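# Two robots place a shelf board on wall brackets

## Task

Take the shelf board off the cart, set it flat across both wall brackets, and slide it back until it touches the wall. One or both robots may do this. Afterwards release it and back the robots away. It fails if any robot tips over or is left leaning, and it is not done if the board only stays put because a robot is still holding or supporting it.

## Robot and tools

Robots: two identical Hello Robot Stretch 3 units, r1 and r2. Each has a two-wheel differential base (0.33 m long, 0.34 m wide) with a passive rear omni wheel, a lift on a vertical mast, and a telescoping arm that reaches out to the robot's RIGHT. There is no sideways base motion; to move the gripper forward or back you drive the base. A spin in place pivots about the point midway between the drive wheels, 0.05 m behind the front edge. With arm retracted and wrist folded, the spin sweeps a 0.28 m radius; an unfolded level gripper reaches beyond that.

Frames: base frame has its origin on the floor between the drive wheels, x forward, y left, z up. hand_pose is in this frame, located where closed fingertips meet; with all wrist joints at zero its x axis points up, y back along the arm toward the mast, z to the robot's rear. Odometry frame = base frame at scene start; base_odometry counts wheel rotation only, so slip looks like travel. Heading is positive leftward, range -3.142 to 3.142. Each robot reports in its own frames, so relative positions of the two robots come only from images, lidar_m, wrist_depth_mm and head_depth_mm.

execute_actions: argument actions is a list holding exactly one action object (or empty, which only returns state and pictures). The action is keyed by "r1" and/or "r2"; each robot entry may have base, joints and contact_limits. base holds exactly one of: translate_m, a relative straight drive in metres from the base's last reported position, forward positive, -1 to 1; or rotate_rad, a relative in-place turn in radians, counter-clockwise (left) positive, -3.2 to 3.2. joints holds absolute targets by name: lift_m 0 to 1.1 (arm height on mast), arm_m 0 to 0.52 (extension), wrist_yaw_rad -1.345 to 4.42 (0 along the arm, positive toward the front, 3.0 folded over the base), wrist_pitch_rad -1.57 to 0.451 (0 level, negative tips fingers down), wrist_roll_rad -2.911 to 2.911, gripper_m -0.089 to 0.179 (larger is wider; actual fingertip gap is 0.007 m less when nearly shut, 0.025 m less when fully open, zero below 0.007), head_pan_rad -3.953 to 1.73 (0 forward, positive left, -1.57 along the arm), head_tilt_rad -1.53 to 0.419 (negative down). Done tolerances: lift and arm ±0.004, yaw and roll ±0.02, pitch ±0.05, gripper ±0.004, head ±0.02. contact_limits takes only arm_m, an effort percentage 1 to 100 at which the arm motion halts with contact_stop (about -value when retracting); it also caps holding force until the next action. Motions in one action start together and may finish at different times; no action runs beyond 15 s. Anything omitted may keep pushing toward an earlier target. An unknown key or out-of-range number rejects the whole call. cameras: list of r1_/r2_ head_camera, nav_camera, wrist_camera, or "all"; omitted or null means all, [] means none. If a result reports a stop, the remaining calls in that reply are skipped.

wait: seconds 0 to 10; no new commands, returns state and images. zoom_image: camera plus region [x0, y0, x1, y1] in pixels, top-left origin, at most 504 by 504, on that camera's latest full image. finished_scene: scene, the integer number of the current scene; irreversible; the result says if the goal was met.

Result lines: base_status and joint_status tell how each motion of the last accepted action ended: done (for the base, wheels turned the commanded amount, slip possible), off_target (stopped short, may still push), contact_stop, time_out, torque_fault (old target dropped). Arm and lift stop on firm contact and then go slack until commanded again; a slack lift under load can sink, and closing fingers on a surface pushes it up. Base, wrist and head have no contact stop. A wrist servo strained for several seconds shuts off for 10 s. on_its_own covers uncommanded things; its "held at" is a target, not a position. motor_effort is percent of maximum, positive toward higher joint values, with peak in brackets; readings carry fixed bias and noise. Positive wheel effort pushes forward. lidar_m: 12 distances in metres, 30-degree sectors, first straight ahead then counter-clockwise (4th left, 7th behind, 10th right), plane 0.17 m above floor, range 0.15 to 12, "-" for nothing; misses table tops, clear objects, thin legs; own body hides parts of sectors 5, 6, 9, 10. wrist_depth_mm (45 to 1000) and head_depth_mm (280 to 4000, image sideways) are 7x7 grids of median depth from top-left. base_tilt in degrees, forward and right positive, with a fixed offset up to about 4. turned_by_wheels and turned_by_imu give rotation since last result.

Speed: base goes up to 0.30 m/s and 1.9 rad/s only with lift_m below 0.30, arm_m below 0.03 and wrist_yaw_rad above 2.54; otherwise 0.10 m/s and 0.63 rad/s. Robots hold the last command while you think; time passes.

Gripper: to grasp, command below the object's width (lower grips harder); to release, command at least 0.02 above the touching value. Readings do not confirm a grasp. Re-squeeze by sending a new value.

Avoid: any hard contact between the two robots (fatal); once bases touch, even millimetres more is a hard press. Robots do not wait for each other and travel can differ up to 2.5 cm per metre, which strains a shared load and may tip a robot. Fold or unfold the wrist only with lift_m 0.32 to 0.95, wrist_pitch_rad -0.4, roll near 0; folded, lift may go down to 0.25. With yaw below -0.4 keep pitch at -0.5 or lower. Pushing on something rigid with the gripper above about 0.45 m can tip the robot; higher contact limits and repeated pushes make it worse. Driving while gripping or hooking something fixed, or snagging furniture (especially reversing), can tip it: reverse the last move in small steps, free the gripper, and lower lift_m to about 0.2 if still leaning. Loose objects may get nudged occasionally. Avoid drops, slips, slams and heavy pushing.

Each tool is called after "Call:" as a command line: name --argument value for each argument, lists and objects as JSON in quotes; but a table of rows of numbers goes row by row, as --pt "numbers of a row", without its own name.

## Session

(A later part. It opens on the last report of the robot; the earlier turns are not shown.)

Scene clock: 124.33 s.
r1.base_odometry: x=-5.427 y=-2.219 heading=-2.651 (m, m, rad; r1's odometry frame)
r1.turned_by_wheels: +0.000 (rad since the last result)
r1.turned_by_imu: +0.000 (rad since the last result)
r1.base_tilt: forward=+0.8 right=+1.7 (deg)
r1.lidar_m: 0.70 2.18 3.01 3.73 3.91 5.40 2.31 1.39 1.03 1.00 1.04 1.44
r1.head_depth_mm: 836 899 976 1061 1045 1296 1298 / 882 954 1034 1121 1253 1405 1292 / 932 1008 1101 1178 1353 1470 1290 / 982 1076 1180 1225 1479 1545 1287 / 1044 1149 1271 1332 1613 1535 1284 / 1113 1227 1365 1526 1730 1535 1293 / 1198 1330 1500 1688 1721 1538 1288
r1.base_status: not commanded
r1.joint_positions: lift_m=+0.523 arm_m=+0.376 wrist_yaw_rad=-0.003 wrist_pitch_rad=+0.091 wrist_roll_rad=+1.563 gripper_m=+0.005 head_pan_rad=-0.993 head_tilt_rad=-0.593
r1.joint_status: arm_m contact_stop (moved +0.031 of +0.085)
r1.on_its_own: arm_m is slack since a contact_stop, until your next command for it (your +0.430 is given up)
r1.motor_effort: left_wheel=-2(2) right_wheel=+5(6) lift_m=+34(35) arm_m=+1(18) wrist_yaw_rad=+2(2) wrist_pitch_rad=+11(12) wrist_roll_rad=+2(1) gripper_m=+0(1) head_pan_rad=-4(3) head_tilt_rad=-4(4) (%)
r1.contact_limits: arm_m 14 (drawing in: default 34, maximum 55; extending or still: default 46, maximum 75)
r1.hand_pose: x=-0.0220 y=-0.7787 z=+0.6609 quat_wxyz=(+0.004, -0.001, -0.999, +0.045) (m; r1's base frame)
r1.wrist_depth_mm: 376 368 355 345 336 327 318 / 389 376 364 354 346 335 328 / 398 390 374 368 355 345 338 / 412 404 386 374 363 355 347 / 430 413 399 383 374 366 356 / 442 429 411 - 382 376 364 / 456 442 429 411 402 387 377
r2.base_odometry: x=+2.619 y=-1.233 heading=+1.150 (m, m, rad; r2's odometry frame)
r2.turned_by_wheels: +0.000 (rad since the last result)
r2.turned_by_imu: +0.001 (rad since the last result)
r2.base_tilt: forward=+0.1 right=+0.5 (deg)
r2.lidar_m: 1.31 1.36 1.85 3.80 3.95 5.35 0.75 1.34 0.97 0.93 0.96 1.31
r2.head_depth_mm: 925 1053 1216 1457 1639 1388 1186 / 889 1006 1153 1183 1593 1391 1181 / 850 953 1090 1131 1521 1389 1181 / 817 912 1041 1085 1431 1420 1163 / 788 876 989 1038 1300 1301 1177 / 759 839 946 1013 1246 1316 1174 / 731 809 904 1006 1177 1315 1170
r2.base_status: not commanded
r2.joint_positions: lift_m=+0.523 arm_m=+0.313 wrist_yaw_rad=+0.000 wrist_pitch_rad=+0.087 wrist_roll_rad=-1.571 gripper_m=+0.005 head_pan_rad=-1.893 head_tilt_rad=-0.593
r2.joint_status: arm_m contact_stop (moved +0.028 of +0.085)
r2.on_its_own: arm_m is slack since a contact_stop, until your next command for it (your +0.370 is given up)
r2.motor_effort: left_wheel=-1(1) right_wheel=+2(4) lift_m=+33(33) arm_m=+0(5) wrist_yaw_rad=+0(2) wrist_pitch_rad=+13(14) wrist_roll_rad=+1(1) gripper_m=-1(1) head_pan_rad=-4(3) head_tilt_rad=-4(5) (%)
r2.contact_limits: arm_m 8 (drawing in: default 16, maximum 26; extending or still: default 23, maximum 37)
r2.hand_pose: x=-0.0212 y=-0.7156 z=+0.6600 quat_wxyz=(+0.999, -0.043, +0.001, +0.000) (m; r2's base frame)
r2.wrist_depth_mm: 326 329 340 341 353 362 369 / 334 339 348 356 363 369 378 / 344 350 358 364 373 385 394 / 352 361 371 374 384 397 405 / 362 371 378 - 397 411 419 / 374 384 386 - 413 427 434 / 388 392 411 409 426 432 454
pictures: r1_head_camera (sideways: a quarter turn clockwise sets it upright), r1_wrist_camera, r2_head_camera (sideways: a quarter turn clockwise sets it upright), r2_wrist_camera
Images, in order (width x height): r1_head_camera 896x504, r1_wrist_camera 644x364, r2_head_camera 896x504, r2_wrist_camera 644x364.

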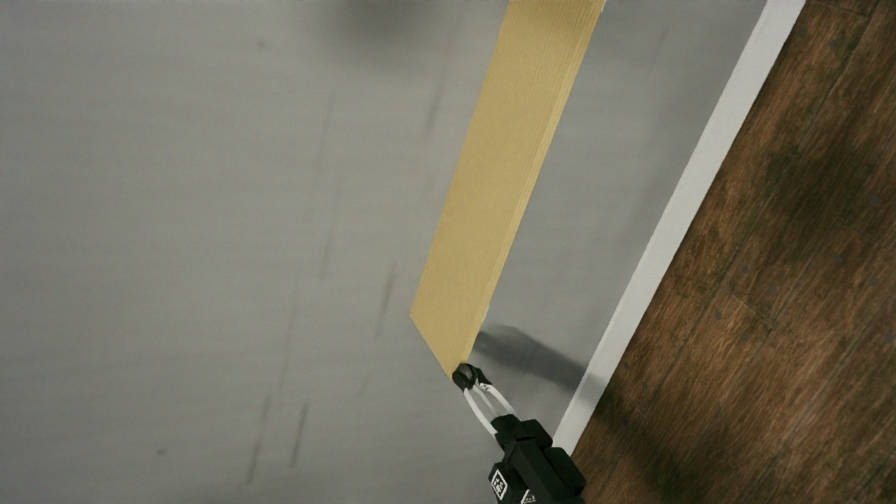

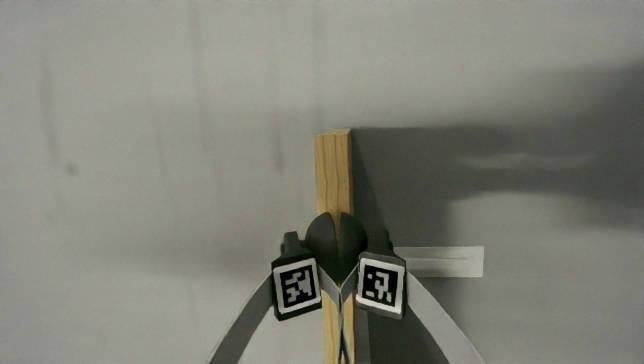

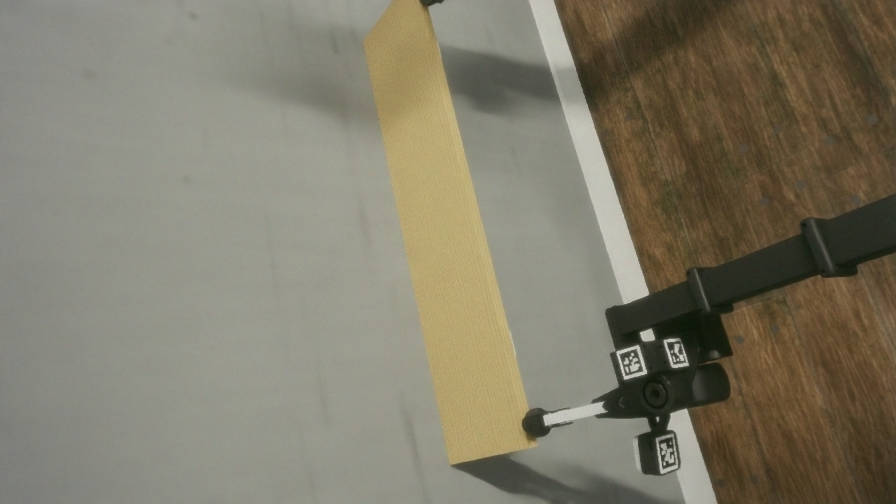

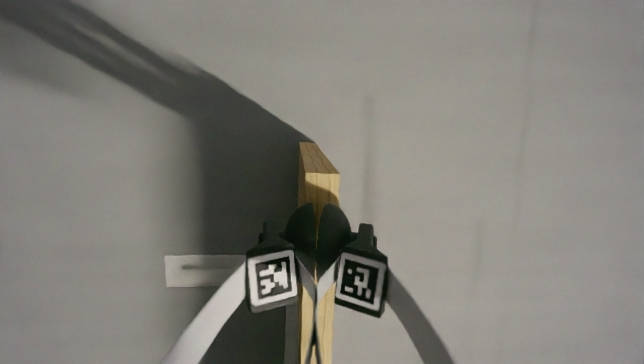

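Call:
execute_actions --actions '[{"r1": {"joints": {"arm_m": 0.40}, "contact_limits": {"arm_m": 21}}, "r2": {"joints": {"arm_m": 0.34}, "contact_limits": {"arm_m": 12}}}]' --cameras '["r1_head_camera", "r1_wrist_camera", "r2_head_camera", "r2_wrist_camera"]'

Scene clock: 125.23 s.
r1.base_odometry: x=-5.427 y=-2.219 heading=-2.651 (m, m, rad; r1's odometry frame)
r1.turned_by_wheels: +0.000 (rad since the last result)
r1.turned_by_imu: +0.000 (rad since the last result)
r1.base_tilt: forward=+0.8 right=+1.6 (deg)
r1.lidar_m: 0.70 2.18 3.01 3.74 3.90 5.43 2.31 1.39 1.03 1.00 1.04 1.44
r1.head_depth_mm: 837 901 974 1061 1045 1292 1296 / 881 952 1036 1119 1249 1399 1291 / 930 1007 1099 1178 1356 1479 1290 / 983 1073 1177 1232 1474 1537 1285 / 1049 1146 1270 1330 1615 1547 1289 / 1113 1233 1373 1518 1722 1528 1289 / 1197 1325 1499 1671 1736 1538 1286
r1.base_status: not commanded
r1.joint_positions: lift_m=+0.523 arm_m=+0.376 wrist_yaw_rad=-0.003 wrist_pitch_rad=+0.091 wrist_roll_rad=+1.563 gripper_m=+0.005 head_pan_rad=-0.993 head_tilt_rad=-0.593
r1.joint_status: arm_m contact_stop (moved +0.000 of +0.024)
r1.on_its_own: arm_m is slack since a contact_stop, until your next command for it (your +0.400 is given up)
r1.motor_effort: left_wheel=-2(2) right_wheel=+4(6) lift_m=+35(35) arm_m=+1(25) wrist_yaw_rad=+3(2) wrist_pitch_rad=+11(13) wrist_roll_rad=+1(1) gripper_m=+0(2) head_pan_rad=-4(2) head_tilt_rad=-4(3) (%)
r1.contact_limits: arm_m 21 (drawing in: default 34, maximum 55; extending or still: default 46, maximum 75)
r1.hand_pose: x=-0.0221 y=-0.7787 z=+0.6609 quat_wxyz=(+0.004, -0.002, -0.999, +0.045) (m; r1's base frame)
r1.wrist_depth_mm: 371 367 352 346 338 328 320 / 384 378 366 355 346 338 328 / 393 389 377 364 356 345 337 / 409 398 389 373 365 354 347 / 427 415 401 388 375 368 358 / 438 426 414 - 382 373 365 / 457 441 433 410 403 389 379
r2.base_odometry: x=+2.619 y=-1.233 heading=+1.150 (m, m, rad; r2's odometry frame)
r2.turned_by_wheels: +0.000 (rad since the last result)
r2.turned_by_imu: +0.000 (rad since the last result)
r2.base_tilt: forward=+0.2 right=+0.6 (deg)
r2.lidar_m: 1.31 1.36 1.84 3.82 3.96 5.36 0.75 1.33 0.97 0.93 0.96 1.31
r2.head_depth_mm: 926 1053 1219 1449 1637 1389 1187 / 889 1006 1154 1183 1590 1393 1182 / 853 956 1093 1128 1523 1381 1182 / 817 916 1039 1082 1416 1416 1169 / 786 875 990 1034 1292 1304 1179 / 760 839 946 1018 1247 1318 1176 / 733 809 902 1001 1177 1309 1172
r2.base_status: not commanded
r2.joint_positions: lift_m=+0.523 arm_m=+0.313 wrist_yaw_rad=-0.001 wrist_pitch_rad=+0.086 wrist_roll_rad=-1.571 gripper_m=+0.005 head_pan_rad=-1.893 head_tilt_rad=-0.593
r2.joint_status: arm_m contact_stop (moved +0.000 of +0.027)
r2.on_its_own: arm_m is slack since a contact_stop, until your next command for it (your +0.340 is given up)
r2.motor_effort: left_wheel=-1(2) right_wheel=+2(4) lift_m=+33(33) arm_m=+2(12) wrist_yaw_rad=+0(1) wrist_pitch_rad=+12(14) wrist_roll_rad=+0(1) gripper_m=-1(3) head_pan_rad=-3(4) head_tilt_rad=-5(5) (%)
r2.contact_limits: arm_m 12 (drawing in: default 16, maximum 26; extending or still: default 23, maximum 37)
r2.hand_pose: x=-0.0213 y=-0.7157 z=+0.6600 quat_wxyz=(+0.999, -0.043, +0.001, +0.000) (m; r2's base frame)
r2.wrist_depth_mm: 325 328 336 346 355 360 368 / 333 341 350 357 362 372 378 / 342 350 359 365 375 385 392 / 353 362 370 370 385 401 409 / 365 370 380 - 398 411 420 / 375 385 387 - 414 425 436 / 386 396 405 411 430 436 455
pictures: r1_head_camera (sideways: a quarter turn clockwise sets it upright), r1_wrist_camera, r2_head_camera (sideways: a quarter turn clockwise sets it upright), r2_wrist_camera
Images, in order (width x height): r1_head_camera 896x504, r1_wrist_camera 644x364, r2_head_camera 896x504, r2_wrist_camera 644x364.

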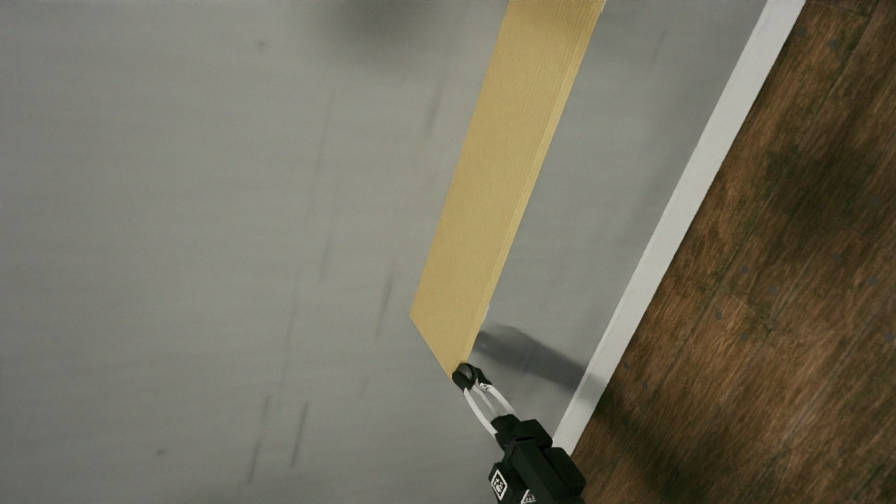

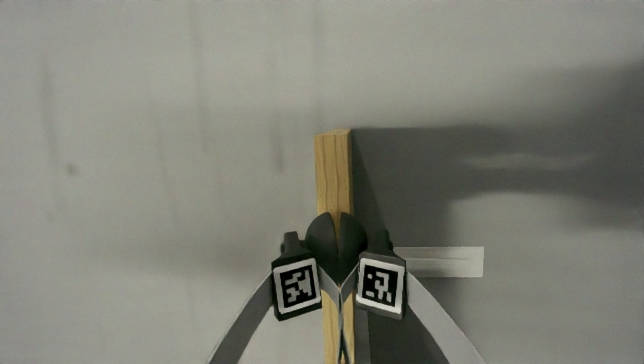

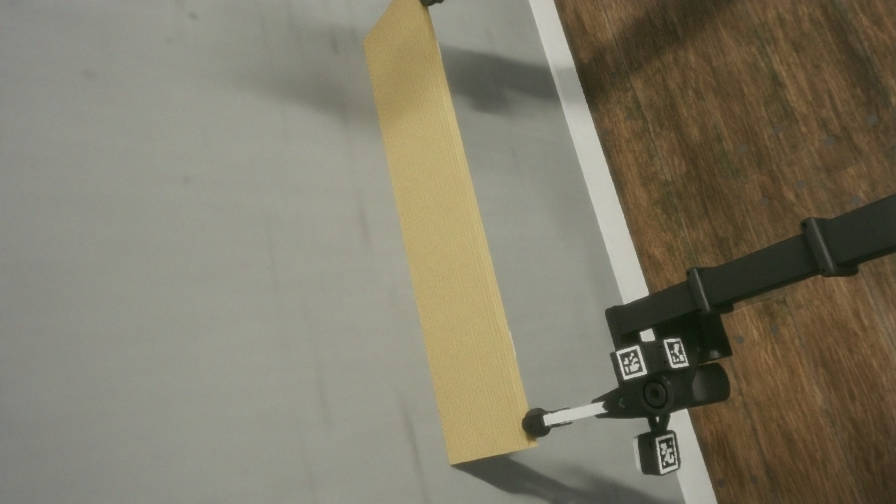

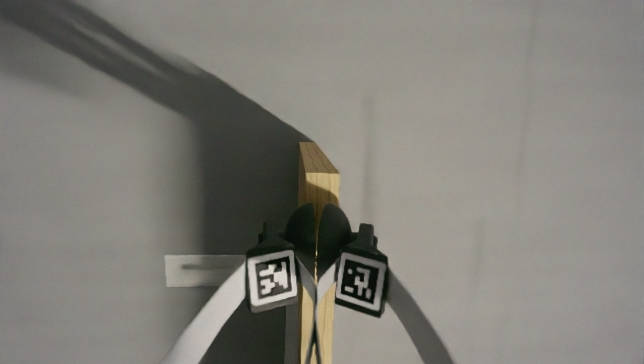

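Call:
execute_actions --actions '[{"r1": {"joints": {"arm_m": 0.33}}, "r2": {"joints": {"arm_m": 0.27}}}]' --cameras '[]'

Call:
execute_actions --actions '[{"r1": {"base": {"translate_m": -0.35}, "joints": {"arm_m": 0.02, "head_pan_rad": -0.8, "head_tilt_rad": -0.45}}, "r2": {"base": {"translate_m": 0.35}, "joints": {"arm_m": 0.02, "head_pan_rad": -2.2, "head_tilt_rad": -0.45}}}]'

Scene clock: 126.97 s.
r1.base_odometry: x=-5.427 y=-2.219 heading=-2.651 (m, m, rad; r1's odometry frame)
r1.turned_by_wheels: +0.000 (rad since the last result)
r1.turned_by_imu: +0.000 (rad since the last result)
r1.base_tilt: forward=+0.8 right=+1.7 (deg)
r1.lidar_m: 0.70 2.18 3.00 3.76 3.91 5.40 2.30 1.39 1.03 1.00 1.04 1.43
r1.head_depth_mm: 835 899 973 1061 1045 1290 1297 / 882 950 1033 1122 1256 1396 1296 / 932 1008 1101 1170 1355 1483 1291 / 984 1073 1177 1225 1475 1539 1294 / 1042 1146 1266 1330 1615 1537 1292 / 1113 1229 1375 1528 1745 1540 1287 / 1197 1330 1492 1726 1724 1529 1284
r1.base_status: not commanded
r1.joint_positions: lift_m=+0.523 arm_m=+0.330 wrist_yaw_rad=-0.001 wrist_pitch_rad=+0.097 wrist_roll_rad=+1.563 gripper_m=+0.005 head_pan_rad=-0.993 head_tilt_rad=-0.593
r1.joint_status: all done
r1.motor_effort: left_wheel=-1(2) right_wheel=+2(4) lift_m=+36(35) arm_m=-5(7) wrist_yaw_rad=+1(3) wrist_pitch_rad=+9(11) wrist_roll_rad=+2(2) gripper_m=-1(1) head_pan_rad=-3(3) head_tilt_rad=-4(4) (%)
r1.hand_pose: x=-0.0217 y=-0.7327 z=+0.6624 quat_wxyz=(+0.004, -0.001, -0.999, +0.048) (m; r1's base frame)
r1.wrist_depth_mm: 420 413 399 385 377 365 360 / 439 423 405 398 387 374 367 / 455 433 421 407 399 386 377 / 460 451 435 421 410 398 388 / 484 465 446 431 418 412 398 / 498 477 463 - 429 420 409 / 515 497 475 461 449 436 423
r2.base_odometry: x=+2.619 y=-1.233 heading=+1.150 (m, m, rad; r2's odometry frame)
r2.turned_by_wheels: +0.000 (rad since the last result)
r2.turned_by_imu: +0.000 (rad since the last result)
r2.base_tilt: forward=+0.1 right=+0.5 (deg)
r2.lidar_m: 1.31 1.36 1.84 3.82 3.93 5.38 0.75 1.34 0.97 0.93 0.96 1.31
r2.head_depth_mm: 929 1054 1224 1457 1647 1395 1180 / 886 1001 1147 1186 1580 1382 1182 / 853 956 1097 1132 1522 1385 1175 / 819 914 1039 1082 1415 1417 1192 / 787 875 988 1037 1329 - 1177 / 757 841 946 1014 1245 1348 1181 / 730 807 903 1002 1178 1313 1171
r2.base_status: not commanded
r2.joint_positions: lift_m=+0.523 arm_m=+0.270 wrist_yaw_rad=-0.001 wrist_pitch_rad=+0.093 wrist_roll_rad=-1.571 gripper_m=+0.005 head_pan_rad=-1.893 head_tilt_rad=-0.593
r2.joint_status: all done
r2.motor_effort: left_wheel=+0(1) right_wheel=+1(2) lift_m=+33(33) arm_m=-3(1) wrist_yaw_rad=+0(0) wrist_pitch_rad=+10(12) wrist_roll_rad=+1(0) gripper_m=-1(1) head_pan_rad=-4(4) head_tilt_rad=-5(5) (%)
r2.hand_pose: x=-0.0213 y=-0.6726 z=+0.6616 quat_wxyz=(+0.999, -0.046, +0.001, +0.000) (m; r2's base frame)
r2.wrist_depth_mm: 361 367 375 381 392 401 411 / 369 378 386 395 401 414 425 / 381 389 397 406 417 431 440 / 391 401 409 419 435 438 453 / 403 412 421 - 450 455 470 / 414 420 431 - 469 478 485 / 429 441 448 462 474 490 508
pictures: none
No camera images: the call's "cameras" was empty. Leave "cameras" out to get every camera's image.

Scene clock: 131.53 s.
r1.base_odometry: x=-5.118 y=-2.054 heading=-2.651 (m, m, rad; r1's odometry frame)
r1.turned_by_wheels: +0.000 (rad since the last result)
r1.turned_by_imu: +0.000 (rad since the last result)
r1.base_tilt: forward=+0.8 right=+1.7 (deg)
r1.lidar_m: 1.39 2.55 3.52 3.74 3.90 5.44 2.19 1.39 1.02 0.99 1.03 1.43
r1.head_depth_mm: 909 956 1010 1066 1087 1210 1295 / 974 1032 1092 1161 1123 1339 1384 / 1052 1124 1193 1280 1228 1489 1419 / 1142 1221 1315 1398 1516 1637 1417 / 1251 1347 1458 1524 1735 1755 1417 / 1390 1502 1639 1797 1996 1750 1415 / 1554 1696 1876 2101 2203 1754 1404
r1.base_status: done
r1.joint_positions: lift_m=+0.523 arm_m=+0.020 wrist_yaw_rad=-0.001 wrist_pitch_rad=+0.098 wrist_roll_rad=+1.563 gripper_m=+0.005 head_pan_rad=-0.807 head_tilt_rad=-0.458
r1.joint_status: all done
r1.motor_effort: left_wheel=+0(4) right_wheel=+1(5) lift_m=+35(35) arm_m=-5(6) wrist_yaw_rad=+1(1) wrist_pitch_rad=+9(9) wrist_roll_rad=+1(1) gripper_m=-1(1) head_pan_rad=+3(20) head_tilt_rad=+4(22) (%)
r1.hand_pose: x=-0.0215 y=-0.4227 z=+0.6626 quat_wxyz=(+0.004, -0.001, -0.999, +0.048) (m; r1's base frame)
r1.wrist_depth_mm: 736 689 689 669 642 629 616 / 752 724 701 688 669 643 635 / 774 754 736 701 693 659 647 / 802 767 752 738 698 689 660 / 828 791 792 752 729 700 685 / 858 826 801 - 744 723 693 / 889 849 821 793 777 758 719
r2.base_odometry: x=+2.762 y=-0.913 heading=+1.150 (m, m, rad; r2's odometry frame)
r2.turned_by_wheels: +0.000 (rad since the last result)
r2.turned_by_imu: +0.001 (rad since the last result)
r2.base_tilt: forward=+0.0 right=+0.6 (deg)
r2.lidar_m: 0.96 1.00 1.35 3.62 3.97 5.40 1.44 1.33 0.96 0.93 0.96 1.00
r2.head_depth_mm: 1284 1441 1653 1927 1944 1534 1267 / 1161 1294 1455 1612 1864 1527 1259 / 1060 1168 1304 1364 1689 1520 1263 / 974 1066 1180 1229 1494 1528 1262 / 903 985 1076 1164 1320 1440 1259 / 843 910 989 1089 1178 1328 1257 / 789 847 916 994 1093 1207 1252
r2.base_status: done
r2.joint_positions: lift_m=+0.523 arm_m=+0.020 wrist_yaw_rad=-0.001 wrist_pitch_rad=+0.094 wrist_roll_rad=-1.571 gripper_m=+0.005 head_pan_rad=-2.193 head_tilt_rad=-0.458
r2.joint_status: all done
r2.motor_effort: left_wheel=+0(6) right_wheel=+1(5) lift_m=+33(32) arm_m=-2(4) wrist_yaw_rad=+0(0) wrist_pitch_rad=+9(10) wrist_roll_rad=+1(0) gripper_m=-1(1) head_pan_rad=-4(23) head_tilt_rad=+5(23) (%)
r2.hand_pose: x=-0.0213 y=-0.4226 z=+0.6618 quat_wxyz=(+0.999, -0.046, +0.001, +0.000) (m; r2's base frame)
r2.wrist_depth_mm: 570 587 588 609 624 632 650 / 589 604 601 626 646 659 678 / 602 618 632 656 674 693 704 / 625 626 645 677 688 704 726 / 635 653 665 - 721 721 741 / 658 674 690 - 737 761 786 / 678 699 716 732 744 779 816
pictures: r1_head_camera (sideways: a quarter turn clockwise sets it upright), r1_nav_camera (sideways: a quarter turn counterclockwise sets it upright), r1_wrist_camera, r2_head_camera (sideways: a quarter turn clockwise sets it upright), r2_nav_camera (sideways: a quarter turn counterclockwise sets it upright), r2_wrist_camera
Images, in order (width x height): r1_head_camera 896x504, r1_nav_camera 672x504, r1_wrist_camera 644x364, r2_head_camera 896x504, r2_nav_camera 672x504, r2_wrist_camera 644x364.

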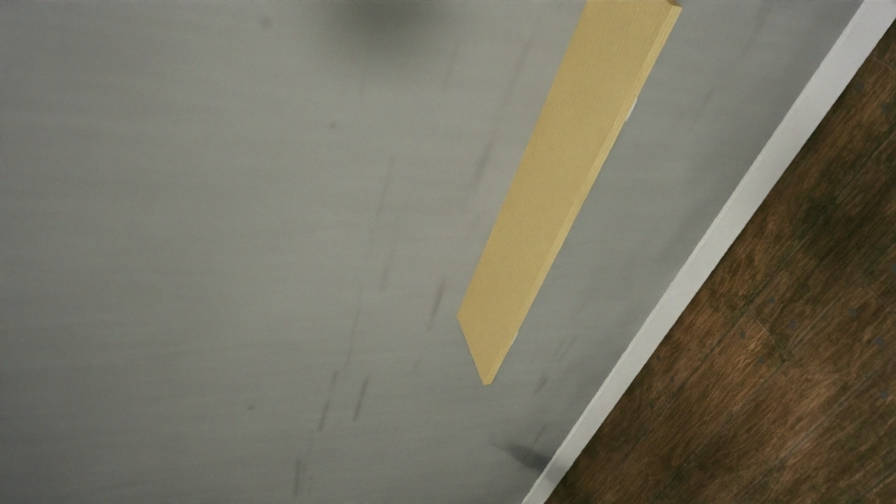

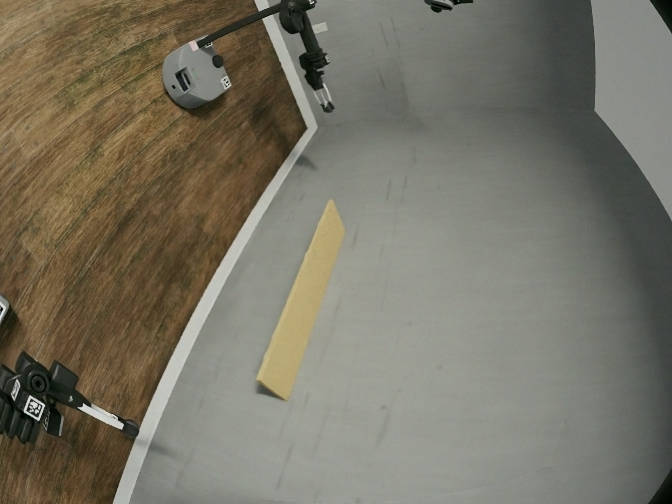

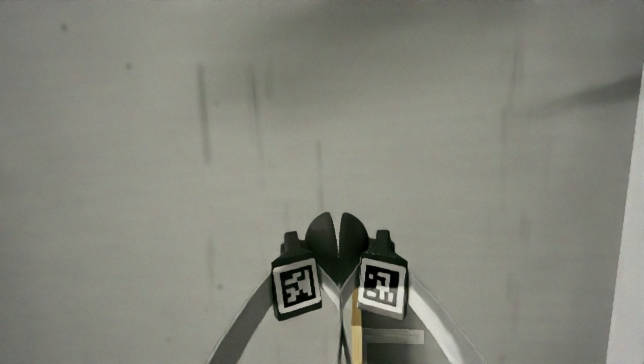

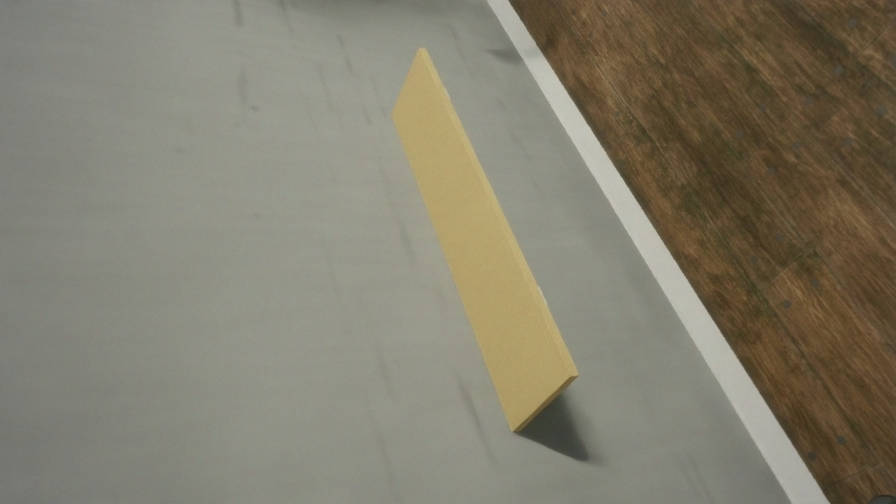

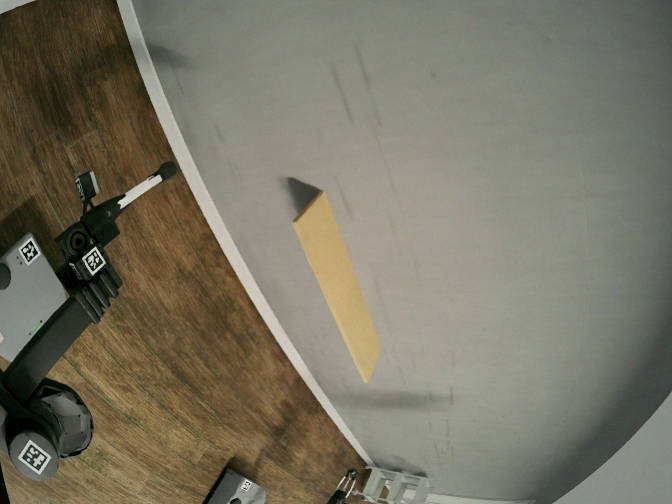

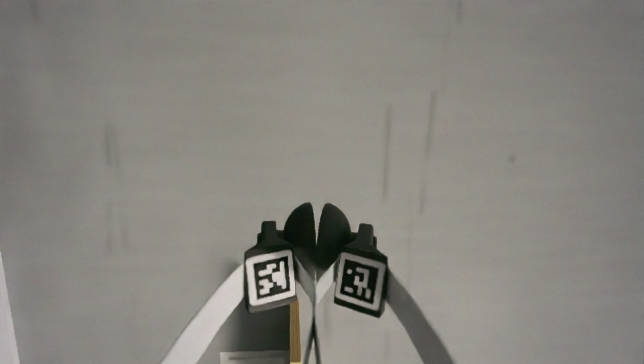

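Call:
finished_scene --scene 2

The scene is finished: the task was done.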